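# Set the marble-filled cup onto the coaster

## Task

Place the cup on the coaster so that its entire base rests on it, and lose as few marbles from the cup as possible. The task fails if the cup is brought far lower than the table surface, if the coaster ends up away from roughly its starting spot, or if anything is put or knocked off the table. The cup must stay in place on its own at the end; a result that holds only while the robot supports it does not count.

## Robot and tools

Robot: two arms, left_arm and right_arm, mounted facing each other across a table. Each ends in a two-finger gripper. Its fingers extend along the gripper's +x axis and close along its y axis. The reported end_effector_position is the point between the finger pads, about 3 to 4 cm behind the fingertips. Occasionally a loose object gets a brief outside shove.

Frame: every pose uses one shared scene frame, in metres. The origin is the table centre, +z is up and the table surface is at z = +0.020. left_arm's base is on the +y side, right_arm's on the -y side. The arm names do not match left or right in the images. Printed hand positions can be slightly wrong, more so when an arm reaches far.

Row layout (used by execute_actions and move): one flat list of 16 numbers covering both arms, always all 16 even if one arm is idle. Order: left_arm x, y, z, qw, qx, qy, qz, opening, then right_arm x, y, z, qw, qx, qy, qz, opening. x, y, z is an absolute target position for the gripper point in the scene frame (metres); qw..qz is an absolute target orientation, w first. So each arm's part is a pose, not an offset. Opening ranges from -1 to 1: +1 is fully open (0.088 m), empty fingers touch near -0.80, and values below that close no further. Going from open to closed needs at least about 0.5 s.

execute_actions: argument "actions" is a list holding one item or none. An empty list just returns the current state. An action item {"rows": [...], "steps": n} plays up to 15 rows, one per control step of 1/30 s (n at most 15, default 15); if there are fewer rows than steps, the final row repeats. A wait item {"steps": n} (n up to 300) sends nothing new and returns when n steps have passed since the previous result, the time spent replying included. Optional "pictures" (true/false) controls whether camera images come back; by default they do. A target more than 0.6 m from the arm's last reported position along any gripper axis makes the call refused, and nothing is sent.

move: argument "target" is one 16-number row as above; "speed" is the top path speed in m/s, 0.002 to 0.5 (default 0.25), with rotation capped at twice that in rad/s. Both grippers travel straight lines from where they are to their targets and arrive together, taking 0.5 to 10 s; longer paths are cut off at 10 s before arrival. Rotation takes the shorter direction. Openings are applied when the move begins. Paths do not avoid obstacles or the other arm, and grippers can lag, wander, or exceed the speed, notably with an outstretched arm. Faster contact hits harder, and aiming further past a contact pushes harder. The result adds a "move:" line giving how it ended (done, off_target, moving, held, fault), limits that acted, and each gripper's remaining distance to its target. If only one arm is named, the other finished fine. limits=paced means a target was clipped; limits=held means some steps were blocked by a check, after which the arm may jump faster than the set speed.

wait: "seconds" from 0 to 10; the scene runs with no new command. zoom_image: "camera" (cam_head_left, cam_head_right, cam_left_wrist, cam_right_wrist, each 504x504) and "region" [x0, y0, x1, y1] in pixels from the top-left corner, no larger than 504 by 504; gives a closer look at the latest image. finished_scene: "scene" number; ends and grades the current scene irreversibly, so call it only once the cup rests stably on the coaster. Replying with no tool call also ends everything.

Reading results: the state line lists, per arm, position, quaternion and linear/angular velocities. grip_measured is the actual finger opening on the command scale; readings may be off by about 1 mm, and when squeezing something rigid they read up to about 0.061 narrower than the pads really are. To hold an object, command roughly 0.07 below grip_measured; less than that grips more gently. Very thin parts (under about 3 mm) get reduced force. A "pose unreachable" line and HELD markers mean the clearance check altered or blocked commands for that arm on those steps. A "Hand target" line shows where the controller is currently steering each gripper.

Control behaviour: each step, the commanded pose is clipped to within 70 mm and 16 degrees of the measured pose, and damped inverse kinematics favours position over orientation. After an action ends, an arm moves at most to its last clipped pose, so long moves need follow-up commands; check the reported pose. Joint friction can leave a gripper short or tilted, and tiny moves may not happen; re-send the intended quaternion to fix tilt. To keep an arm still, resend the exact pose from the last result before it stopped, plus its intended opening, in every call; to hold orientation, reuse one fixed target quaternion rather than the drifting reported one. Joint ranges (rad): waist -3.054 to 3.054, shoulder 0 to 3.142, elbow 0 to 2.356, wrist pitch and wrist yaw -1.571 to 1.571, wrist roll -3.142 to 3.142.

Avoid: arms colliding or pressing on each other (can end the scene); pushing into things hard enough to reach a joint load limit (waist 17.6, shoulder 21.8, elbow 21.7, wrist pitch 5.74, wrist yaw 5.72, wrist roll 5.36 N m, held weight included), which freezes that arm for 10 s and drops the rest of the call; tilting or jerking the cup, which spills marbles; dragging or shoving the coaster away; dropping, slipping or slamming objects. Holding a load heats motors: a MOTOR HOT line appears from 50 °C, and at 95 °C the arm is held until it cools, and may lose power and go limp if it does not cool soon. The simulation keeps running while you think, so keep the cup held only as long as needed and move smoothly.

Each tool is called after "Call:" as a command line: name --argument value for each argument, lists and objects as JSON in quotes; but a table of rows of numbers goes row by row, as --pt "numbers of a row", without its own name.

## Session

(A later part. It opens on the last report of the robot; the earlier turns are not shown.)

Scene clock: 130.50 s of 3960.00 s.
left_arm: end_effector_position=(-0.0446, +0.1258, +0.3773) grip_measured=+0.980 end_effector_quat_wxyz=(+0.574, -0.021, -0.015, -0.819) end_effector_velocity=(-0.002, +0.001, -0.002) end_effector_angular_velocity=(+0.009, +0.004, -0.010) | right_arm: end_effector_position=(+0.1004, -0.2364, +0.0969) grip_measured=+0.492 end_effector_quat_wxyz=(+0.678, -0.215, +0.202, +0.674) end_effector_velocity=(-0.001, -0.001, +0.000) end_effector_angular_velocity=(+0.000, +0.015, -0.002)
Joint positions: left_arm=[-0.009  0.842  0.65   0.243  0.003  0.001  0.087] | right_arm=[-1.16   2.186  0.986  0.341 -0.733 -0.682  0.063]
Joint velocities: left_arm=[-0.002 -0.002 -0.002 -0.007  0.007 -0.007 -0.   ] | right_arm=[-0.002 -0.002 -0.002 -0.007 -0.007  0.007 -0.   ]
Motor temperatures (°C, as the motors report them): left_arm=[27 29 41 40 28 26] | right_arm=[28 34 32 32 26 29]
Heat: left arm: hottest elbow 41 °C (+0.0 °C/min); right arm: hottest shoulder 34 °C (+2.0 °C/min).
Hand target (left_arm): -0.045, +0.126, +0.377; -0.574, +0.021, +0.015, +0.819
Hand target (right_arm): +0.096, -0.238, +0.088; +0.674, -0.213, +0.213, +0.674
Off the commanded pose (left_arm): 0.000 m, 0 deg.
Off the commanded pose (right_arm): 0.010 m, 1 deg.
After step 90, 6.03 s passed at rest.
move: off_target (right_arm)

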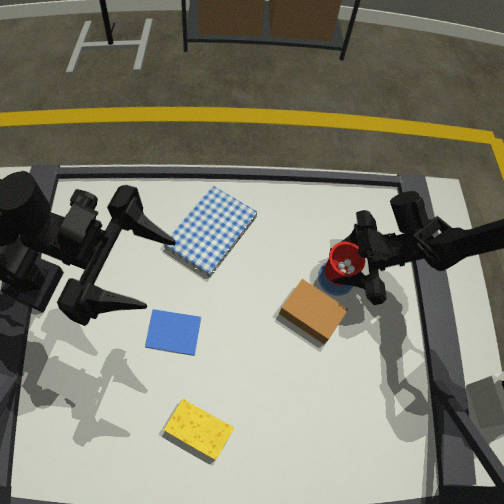

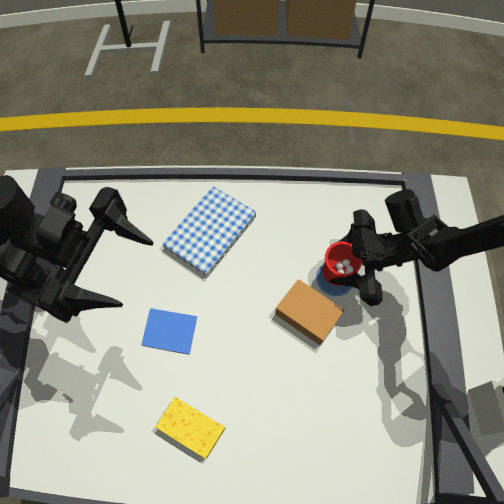

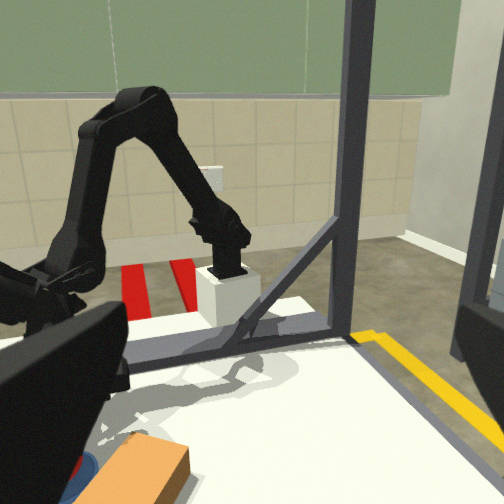

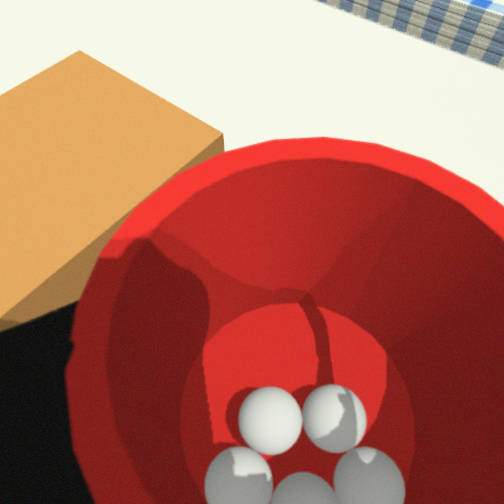

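Call:
move --target '[-0.0446,0.1258,0.3773,0.574,-0.021,-0.015,-0.819,1, 0.089,-0.238,0.086,0.674,-0.2126,0.2126,0.674,0.405]' --speed 0.012

Call:
zoom_image --camera "cam_head_left" --region '[290, 220, 400, 320]'

Scene clock: 138.37 s of 3960.00 s.
left_arm: end_effector_position=(-0.0446, +0.1258, +0.3773) grip_measured=+0.980 end_effector_quat_wxyz=(+0.574, -0.021, -0.015, -0.819) end_effector_velocity=(-0.002, +0.001, -0.002) end_effector_angular_velocity=(+0.004, -0.010, -0.009) | right_arm: end_effector_position=(+0.0930, -0.2366, +0.0926) grip_measured=+0.492 end_effector_quat_wxyz=(+0.677, -0.214, +0.204, +0.674) end_effector_velocity=(+0.000, -0.002, -0.003) end_effector_angular_velocity=(-0.006, -0.019, +0.005)
Joint positions: left_arm=[-0.009  0.842  0.65   0.243  0.003  0.001  0.087] | right_arm=[-1.148  2.187  0.958  0.373 -0.726 -0.671  0.063]
Joint velocities: left_arm=[-0.002 -0.002 -0.002 -0.007  0.007  0.007  0.   ] | right_arm=[-0.002  0.002 -0.007  0.007  0.007 -0.022 -0.   ]
Motor temperatures (°C, as the motors report them): left_arm=[27 29 42 40 28 26] | right_arm=[28 34 32 32 26 29]
Heat: left arm: hottest elbow 42 °C (+1.0 °C/min); right arm: hottest shoulder 34 °C (+1.0 °C/min).
Hand target (left_arm): -0.045, +0.126, +0.377; -0.574, +0.021, +0.015, +0.819
Hand target (right_arm): +0.089, -0.238, +0.086; +0.674, -0.213, +0.213, +0.674
Off the commanded pose (left_arm): 0.000 m, 0 deg.
Off the commanded pose (right_arm): 0.008 m, 1 deg.
After step 90, 3.33 s passed at rest.
move: done

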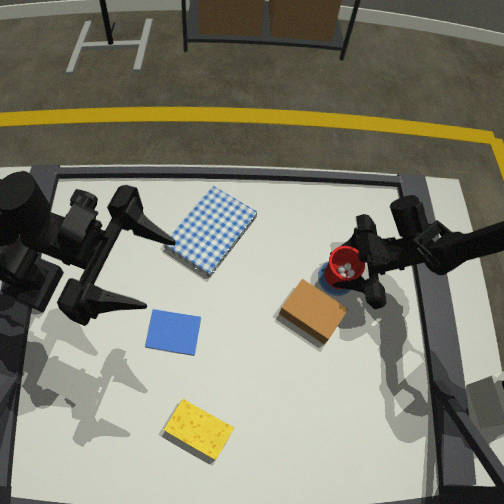

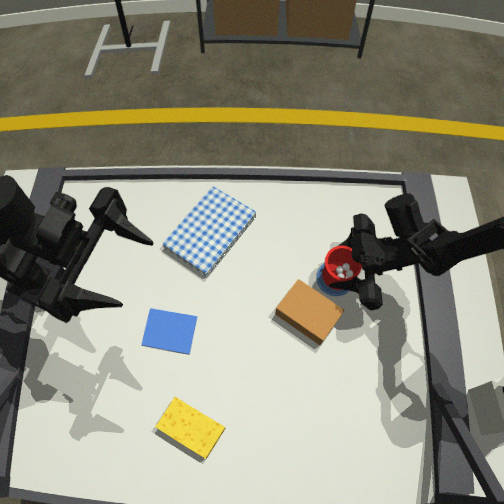

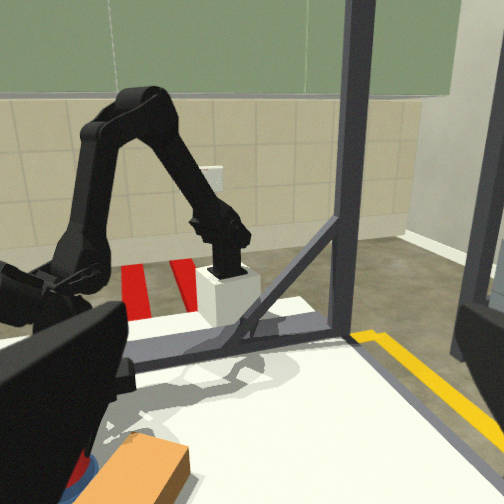

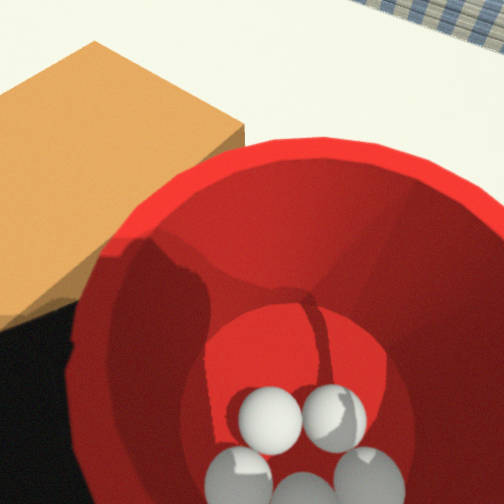

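Region (290, 220, 400, 320) of cam_head_left's 504x504 image, scaled by 4.582, with more detail than that image has; it fills the top 458 rows of this view, and the rest is white.

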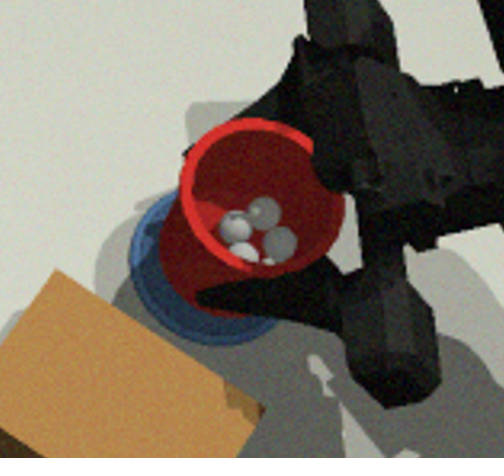

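Call:
move --target '[-0.0446,0.1258,0.3773,0.574,-0.021,-0.015,-0.819,1, 0.091,-0.238,0.081,0.674,-0.2126,0.2126,0.674,0.405]' --speed 0.01

Scene clock: 145.10 s of 3960.00 s.
left_arm: end_effector_position=(-0.0446, +0.1258, +0.3773) grip_measured=+0.980 end_effector_quat_wxyz=(+0.574, -0.021, -0.015, -0.819) end_effector_velocity=(-0.001, +0.002, -0.004) end_effector_angular_velocity=(+0.013, -0.013, -0.009) | right_arm: end_effector_position=(+0.0925, -0.2371, +0.0874) grip_measured=+0.492 end_effector_quat_wxyz=(+0.676, -0.214, +0.206, +0.674) end_effector_velocity=(-0.000, -0.002, -0.003) end_effector_angular_velocity=(-0.012, +0.013, -0.011)
Joint positions: left_arm=[-0.009  0.842  0.65   0.243  0.003  0.001  0.087] | right_arm=[-1.148  2.202  0.957  0.384 -0.726 -0.671  0.063]
Joint velocities: left_arm=[-0.002 -0.007 -0.002 -0.022  0.007  0.007 -0.   ] | right_arm=[-0.002  0.002 -0.002 -0.007  0.007  0.007  0.   ]
Motor temperatures (°C, as the motors report them): left_arm=[27 29 42 40 28 26] | right_arm=[28 34 31 32 26 29]
Heat: left arm: hottest elbow 42 °C (+1.0 °C/min); right arm: hottest shoulder 34 °C (+1.0 °C/min).
Hand target (left_arm): -0.045, +0.126, +0.377; -0.574, +0.021, +0.015, +0.819
Hand target (right_arm): +0.091, -0.238, +0.081; +0.674, -0.213, +0.213, +0.674
Off the commanded pose (left_arm): 0.000 m, 0 deg.
Off the commanded pose (right_arm): 0.007 m, 1 deg.
After step 90, 2.33 s passed at rest.
move: done

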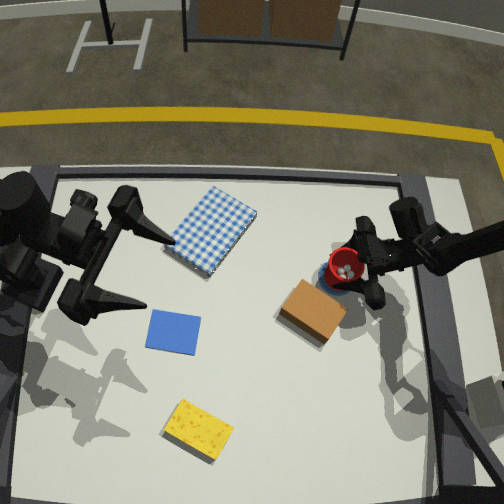

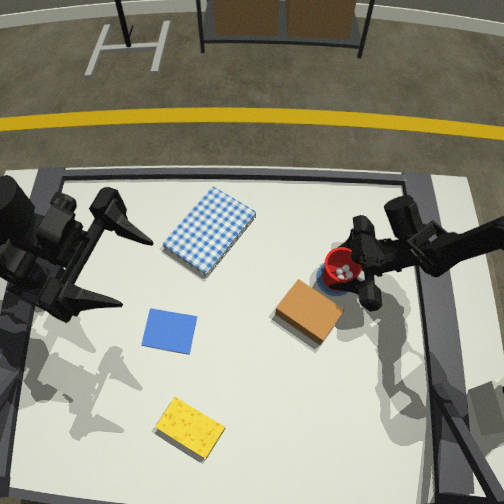

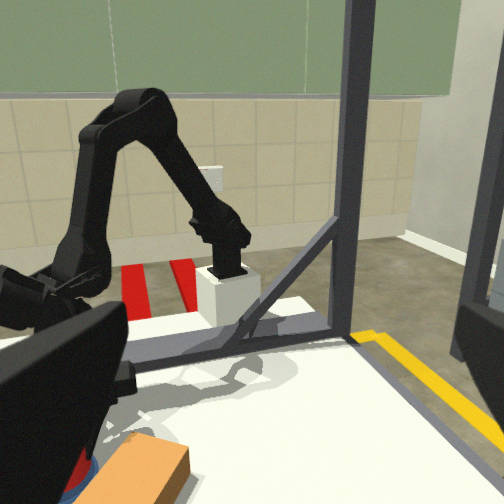

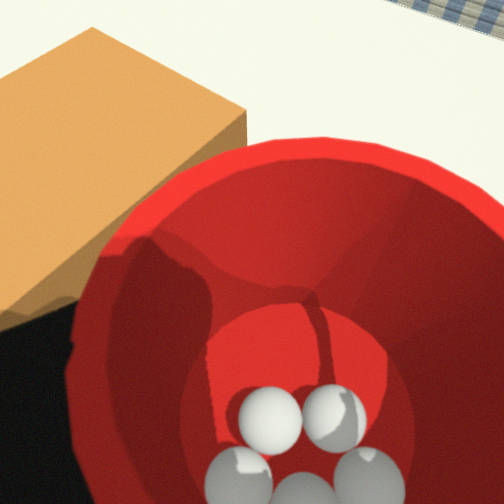

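Call:
move --target '[-0.0446,0.1258,0.3773,0.574,-0.021,-0.015,-0.819,1, 0.091,-0.238,0.077,0.674,-0.2126,0.2126,0.674,0.405]' --speed 0.01

Scene clock: 149.47 s of 3960.00 s.
left_arm: end_effector_position=(-0.0446, +0.1258, +0.3773) grip_measured=+0.980 end_effector_quat_wxyz=(+0.574, -0.021, -0.015, -0.819) end_effector_velocity=(+0.000, +0.000, -0.002) end_effector_angular_velocity=(+0.005, -0.009, +0.005) | right_arm: end_effector_position=(+0.0932, -0.2365, +0.0858) grip_measured=+0.491 end_effector_quat_wxyz=(+0.677, -0.214, +0.203, +0.674) end_effector_velocity=(+0.002, -0.001, +0.000) end_effector_angular_velocity=(-0.006, +0.005, -0.011)
Joint positions: left_arm=[-0.009  0.842  0.65   0.243  0.003  0.001  0.087] | right_arm=[-1.148  2.211  0.957  0.399 -0.726 -0.671  0.063]
Joint velocities: left_arm=[-0.002 -0.002 -0.002 -0.007 -0.007  0.007 -0.   ] | right_arm=[-0.002 -0.002  0.002 -0.007  0.007  0.007 -0.   ]
Motor temperatures (°C, as the motors report them): left_arm=[27 29 42 40 28 26] | right_arm=[28 34 31 32 26 29]
Heat: left arm: hottest elbow 42 °C (+1.0 °C/min); right arm: hottest shoulder 34 °C (+1.0 °C/min).
Hand target (left_arm): -0.045, +0.126, +0.377; -0.574, +0.021, +0.015, +0.819
Hand target (right_arm): +0.091, -0.238, +0.077; +0.674, -0.213, +0.213, +0.674
Off the commanded pose (left_arm): 0.000 m, 0 deg.
Off the commanded pose (right_arm): 0.009 m, 1 deg.
After step 90, 0.10 s passed at rest.
move: off_target (right_arm)

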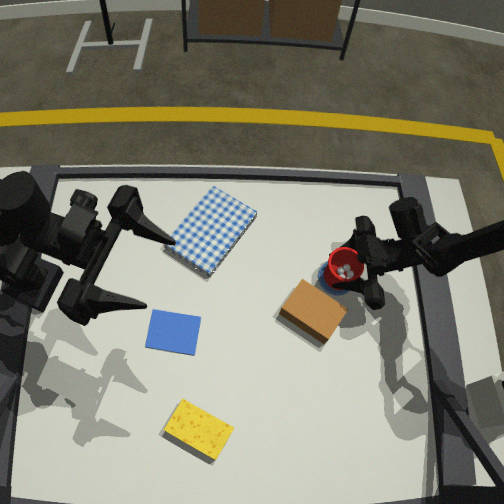

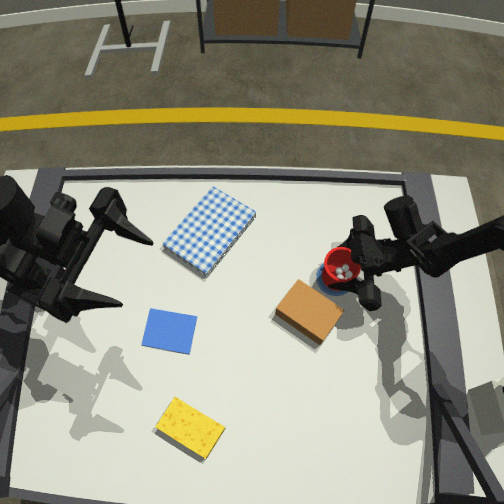

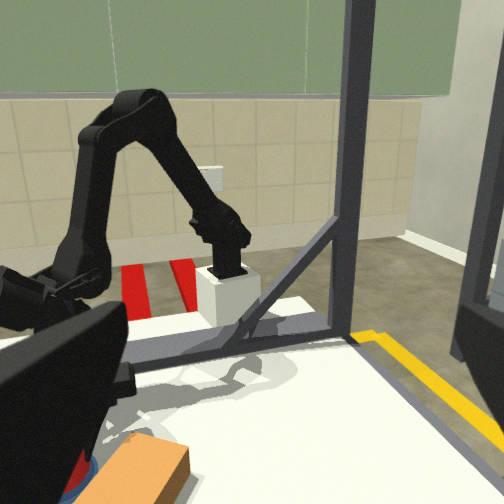

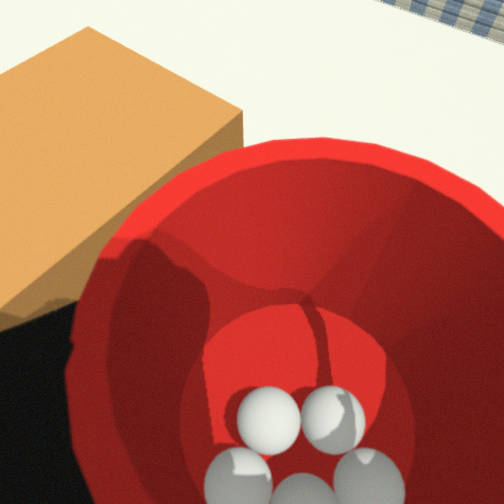

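Call:
execute_actions --actions '[{"rows":[[-0.0446,0.1258,0.3773,0.574,-0.021,-0.015,-0.819,1,0.091,-0.238,0.080,0.674,-0.2126,0.2126,0.674,0.46],[-0.0446,0.1258,0.3773,0.574,-0.021,-0.015,-0.819,1,0.091,-0.238,0.080,0.674,-0.2126,0.2126,0.674,0.49],[-0.0446,0.1258,0.3773,0.574,-0.021,-0.015,-0.819,1,0.091,-0.238,0.080,0.674,-0.2126,0.2126,0.674,0.52],[-0.0446,0.1258,0.3773,0.574,-0.021,-0.015,-0.819,1,0.091,-0.238,0.080,0.674,-0.2126,0.2126,0.674,0.55],[-0.0446,0.1258,0.3773,0.574,-0.021,-0.015,-0.819,1,0.091,-0.238,0.080,0.674,-0.2126,0.2126,0.674,0.58],[-0.0446,0.1258,0.3773,0.574,-0.021,-0.015,-0.819,1,0.091,-0.238,0.080,0.674,-0.2126,0.2126,0.674,0.62],[-0.0446,0.1258,0.3773,0.574,-0.021,-0.015,-0.819,1,0.091,-0.238,0.080,0.674,-0.2126,0.2126,0.674,0.67],[-0.0446,0.1258,0.3773,0.574,-0.021,-0.015,-0.819,1,0.091,-0.238,0.080,0.674,-0.2126,0.2126,0.674,0.72],[-0.0446,0.1258,0.3773,0.574,-0.021,-0.015,-0.819,1,0.091,-0.238,0.080,0.674,-0.2126,0.2126,0.674,0.78],[-0.0446,0.1258,0.3773,0.574,-0.021,-0.015,-0.819,1,0.091,-0.238,0.080,0.674,-0.2126,0.2126,0.674,0.85],[-0.0446,0.1258,0.3773,0.574,-0.021,-0.015,-0.819,1,0.091,-0.238,0.080,0.674,-0.2126,0.2126,0.674,0.92],[-0.0446,0.1258,0.3773,0.574,-0.021,-0.015,-0.819,1,0.091,-0.238,0.080,0.674,-0.2126,0.2126,0.674,1.0]],"steps":15}]' --pictures false

Call:
execute_actions --actions '[{"rows":[[-0.0446,0.1258,0.3773,0.574,-0.021,-0.015,-0.819,1,0.091,-0.238,0.080,0.674,-0.2126,0.2126,0.674,1.0]],"steps":8}]'

Scene clock: 159.13 s of 3960.00 s.
left_arm: end_effector_position=(-0.0446, +0.1258, +0.3773) grip_measured=+0.980 end_effector_quat_wxyz=(+0.574, -0.021, -0.015, -0.819) end_effector_velocity=(+0.002, -0.001, -0.005) end_effector_angular_velocity=(+0.024, +0.000, +0.019) | right_arm: end_effector_position=(+0.0923, -0.2371, +0.0848) grip_measured=+0.885 end_effector_quat_wxyz=(+0.676, -0.214, +0.207, +0.674) end_effector_velocity=(-0.001, -0.001, +0.000) end_effector_angular_velocity=(+0.000, +0.003, +0.006)
Joint positions: left_arm=[-0.009  0.842  0.65   0.243  0.003  0.001  0.087] | right_arm=[-1.148  2.211  0.957  0.392 -0.726 -0.671  0.082]
Joint velocities: left_arm=[-0.002 -0.002 -0.002 -0.022 -0.022 -0.007 -0.   ] | right_arm=[-0.002 -0.002 -0.002 -0.007 -0.007 -0.007  0.036]
Motor temperatures (°C, as the motors report them): left_arm=[27 29 42 40 28 26] | right_arm=[28 34 31 32 26 29]
Heat: left arm: hottest elbow 42 °C (+1.0 °C/min); right arm: hottest shoulder 34 °C (+1.0 °C/min).
Hand target (left_arm): -0.045, +0.126, +0.377; -0.574, +0.021, +0.015, +0.819
Hand target (right_arm): +0.091, -0.238, +0.080; +0.674, -0.213, +0.213, +0.674
Off the commanded pose (left_arm): 0.000 m, 0 deg.
Off the commanded pose (right_arm): 0.005 m, 1 deg.
Steps of this call (steps 1 to 90: nothing new was sent; then 6.17 s passed at rest; steps 91 to 105: all 15 steps of this action). Readings (end_effector_position):
91: left_arm (-0.0446, +0.1258, +0.3773) | right_arm (+0.0932, -0.2365, +0.0857)
92: left_arm (-0.0446, +0.1258, +0.3773) | right_arm (+0.0931, -0.2365, +0.0857)
94: left_arm (-0.0446, +0.1258, +0.3773) | right_arm (+0.0930, -0.2366, +0.0855)
98: left_arm (-0.0446, +0.1258, +0.3773) | right_arm (+0.0927, -0.2369, +0.0852)
105: the state above

Scene clock: 159.40 s of 3960.00 s.
left_arm: end_effector_position=(-0.0446, +0.1258, +0.3773) grip_measured=+0.980 end_effector_quat_wxyz=(+0.574, -0.021, -0.015, -0.819) end_effector_velocity=(+0.003, -0.000, -0.002) end_effector_angular_velocity=(+0.005, -0.008, +0.020) | right_arm: end_effector_position=(+0.0923, -0.2371, +0.0848) grip_measured=+0.968 end_effector_quat_wxyz=(+0.676, -0.214, +0.207, +0.674) end_effector_velocity=(-0.003, -0.002, -0.001) end_effector_angular_velocity=(-0.003, +0.019, -0.002)
Joint positions: left_arm=[-0.009  0.842  0.65   0.243  0.003  0.001  0.087] | right_arm=[-1.148  2.211  0.957  0.392 -0.726 -0.671  0.086]
Joint velocities: left_arm=[-0.002 -0.002 -0.002 -0.007 -0.022  0.007 -0.   ] | right_arm=[-0.002 -0.002 -0.007 -0.007 -0.007  0.007  0.005]
Motor temperatures (°C, as the motors report them): left_arm=[27 29 42 40 28 26] | right_arm=[28 34 31 32 26 29]
Heat: left arm: hottest elbow 42 °C (+1.0 °C/min); right arm: hottest shoulder 34 °C (+1.0 °C/min).
Hand target (left_arm): -0.045, +0.126, +0.377; -0.574, +0.021, +0.015, +0.819
Hand target (right_arm): +0.091, -0.238, +0.080; +0.674, -0.213, +0.213, +0.674
Off the commanded pose (left_arm): 0.000 m, 0 deg.
Off the commanded pose (right_arm): 0.005 m, 1 deg.
Steps of this call (steps 1 to 8: all 8 steps of this action). Readings (end_effector_position):
1: left_arm (-0.0446, +0.1258, +0.3773) | right_arm (+0.0923, -0.2371, +0.0848)
2: left_arm (-0.0446, +0.1258, +0.3773) | right_arm (+0.0923, -0.2371, +0.0848)
4: left_arm (-0.0446, +0.1258, +0.3773) | right_arm (+0.0923, -0.2371, +0.0848)
8: the state above

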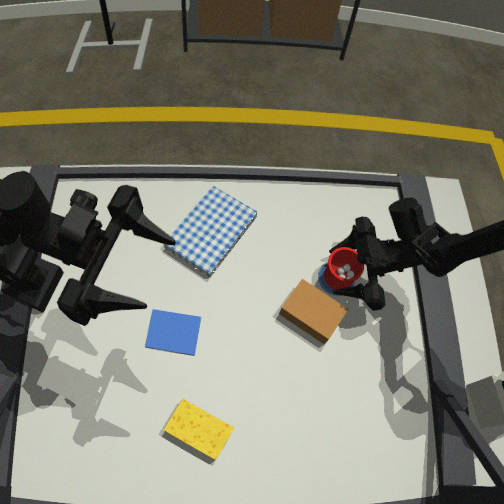

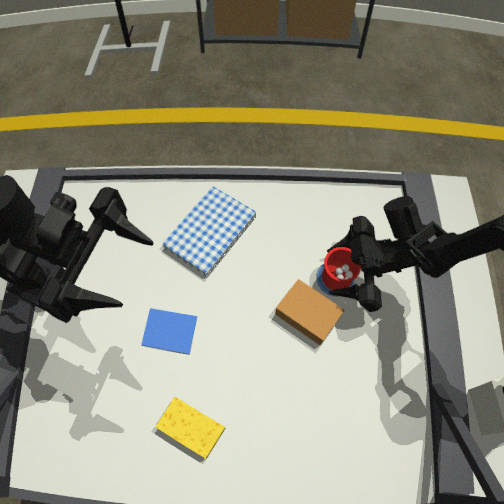

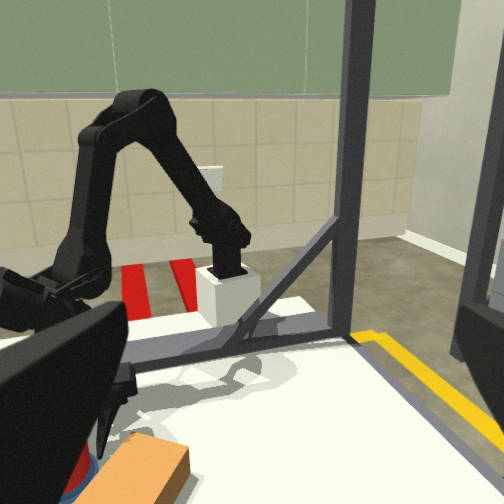

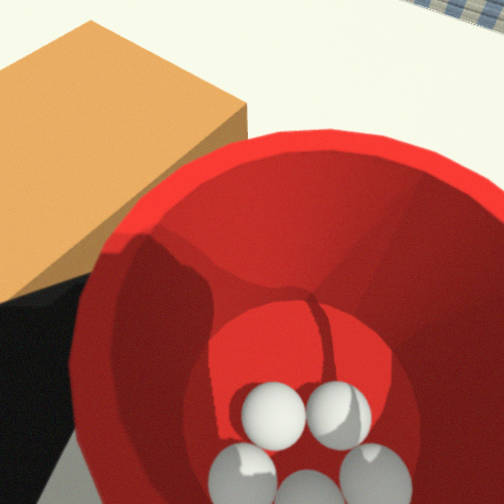

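Call:
move --target '[-0.0446,0.1258,0.3773,0.574,-0.021,-0.015,-0.819,1, 0.092,-0.295,0.12,0.674,-0.2126,0.2126,0.674,1]' --speed 0.04

Scene clock: 167.43 s of 3960.00 s.
left_arm: end_effector_position=(-0.0446, +0.1258, +0.3773) grip_measured=+0.980 end_effector_quat_wxyz=(+0.574, -0.021, -0.015, -0.819) end_effector_velocity=(+0.002, +0.001, -0.003) end_effector_angular_velocity=(+0.010, +0.005, +0.009) | right_arm: end_effector_position=(+0.0933, -0.2927, +0.1165) grip_measured=+0.981 end_effector_quat_wxyz=(+0.674, -0.212, +0.216, +0.674) end_effector_velocity=(-0.005, -0.003, +0.001) end_effector_angular_velocity=(+0.006, +0.022, +0.009)
Joint positions: left_arm=[-0.009  0.842  0.65   0.243  0.003  0.001  0.087] | right_arm=[-1.287  2.033  0.874  0.173 -0.808 -0.824  0.087]
Joint velocities: left_arm=[ 0.002 -0.007 -0.007 -0.007 -0.007 -0.007 -0.   ] | right_arm=[-0.007 -0.007 -0.007 -0.022 -0.022 -0.007  0.   ]
Motor temperatures (°C, as the motors report them): left_arm=[27 29 42 40 28 26] | right_arm=[28 34 31 32 26 29]
Heat: left arm: hottest elbow 42 °C (+1.0 °C/min); right arm: hottest shoulder 34 °C (+0.0 °C/min).
Hand target (left_arm): -0.045, +0.126, +0.377; -0.574, +0.021, +0.015, +0.819
Hand target (right_arm): +0.092, -0.295, +0.120; +0.675, -0.212, +0.212, +0.674
Off the commanded pose (left_arm): 0.000 m, 0 deg.
Off the commanded pose (right_arm): 0.004 m, 0 deg.
After step 90, 2.97 s passed at rest.
move: done

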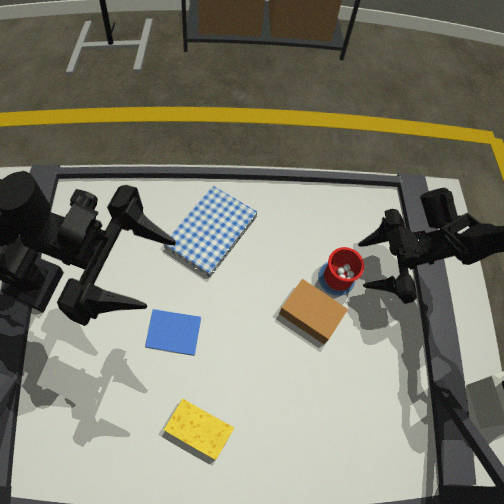

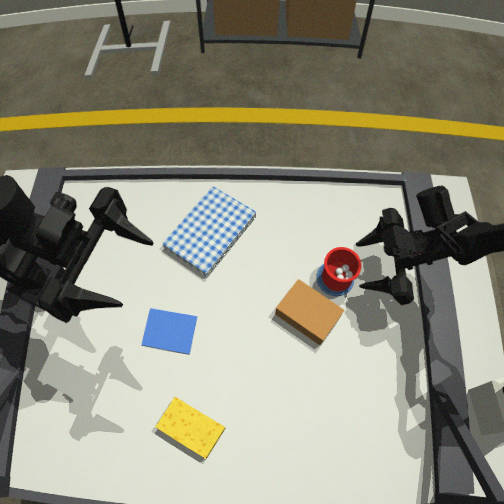

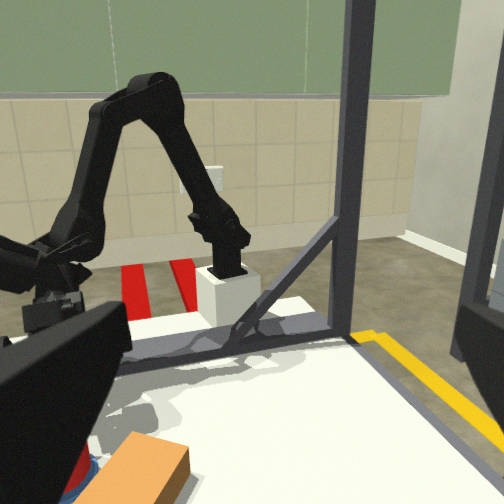

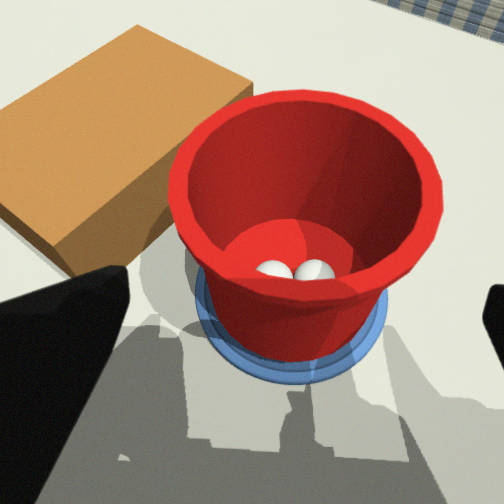

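Call:
zoom_image --camera "cam_head_left" --region '[300, 230, 390, 310]'

Call:
zoom_image --camera "cam_right_wrist" --region '[150, 200, 430, 410]'

Region (300, 230, 390, 310) of cam_head_left's 504x504 image, scaled by 5.600, with more detail than that image has.

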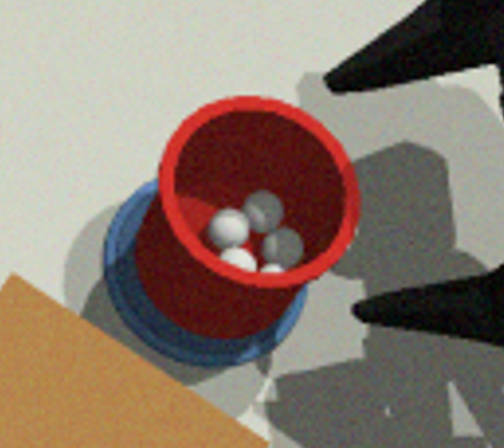

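Region (150, 200, 430, 410) of cam_right_wrist's 504x504 image, scaled by 1.800, with more detail than that image has; it fills the top 378 rows of this view, and the rest is white.

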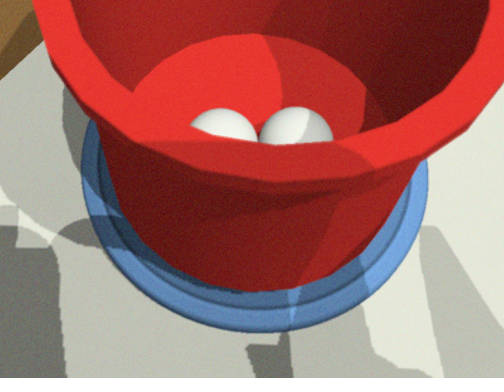

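Call:
finished_scene --scene 2

The scene is finished: the task was done.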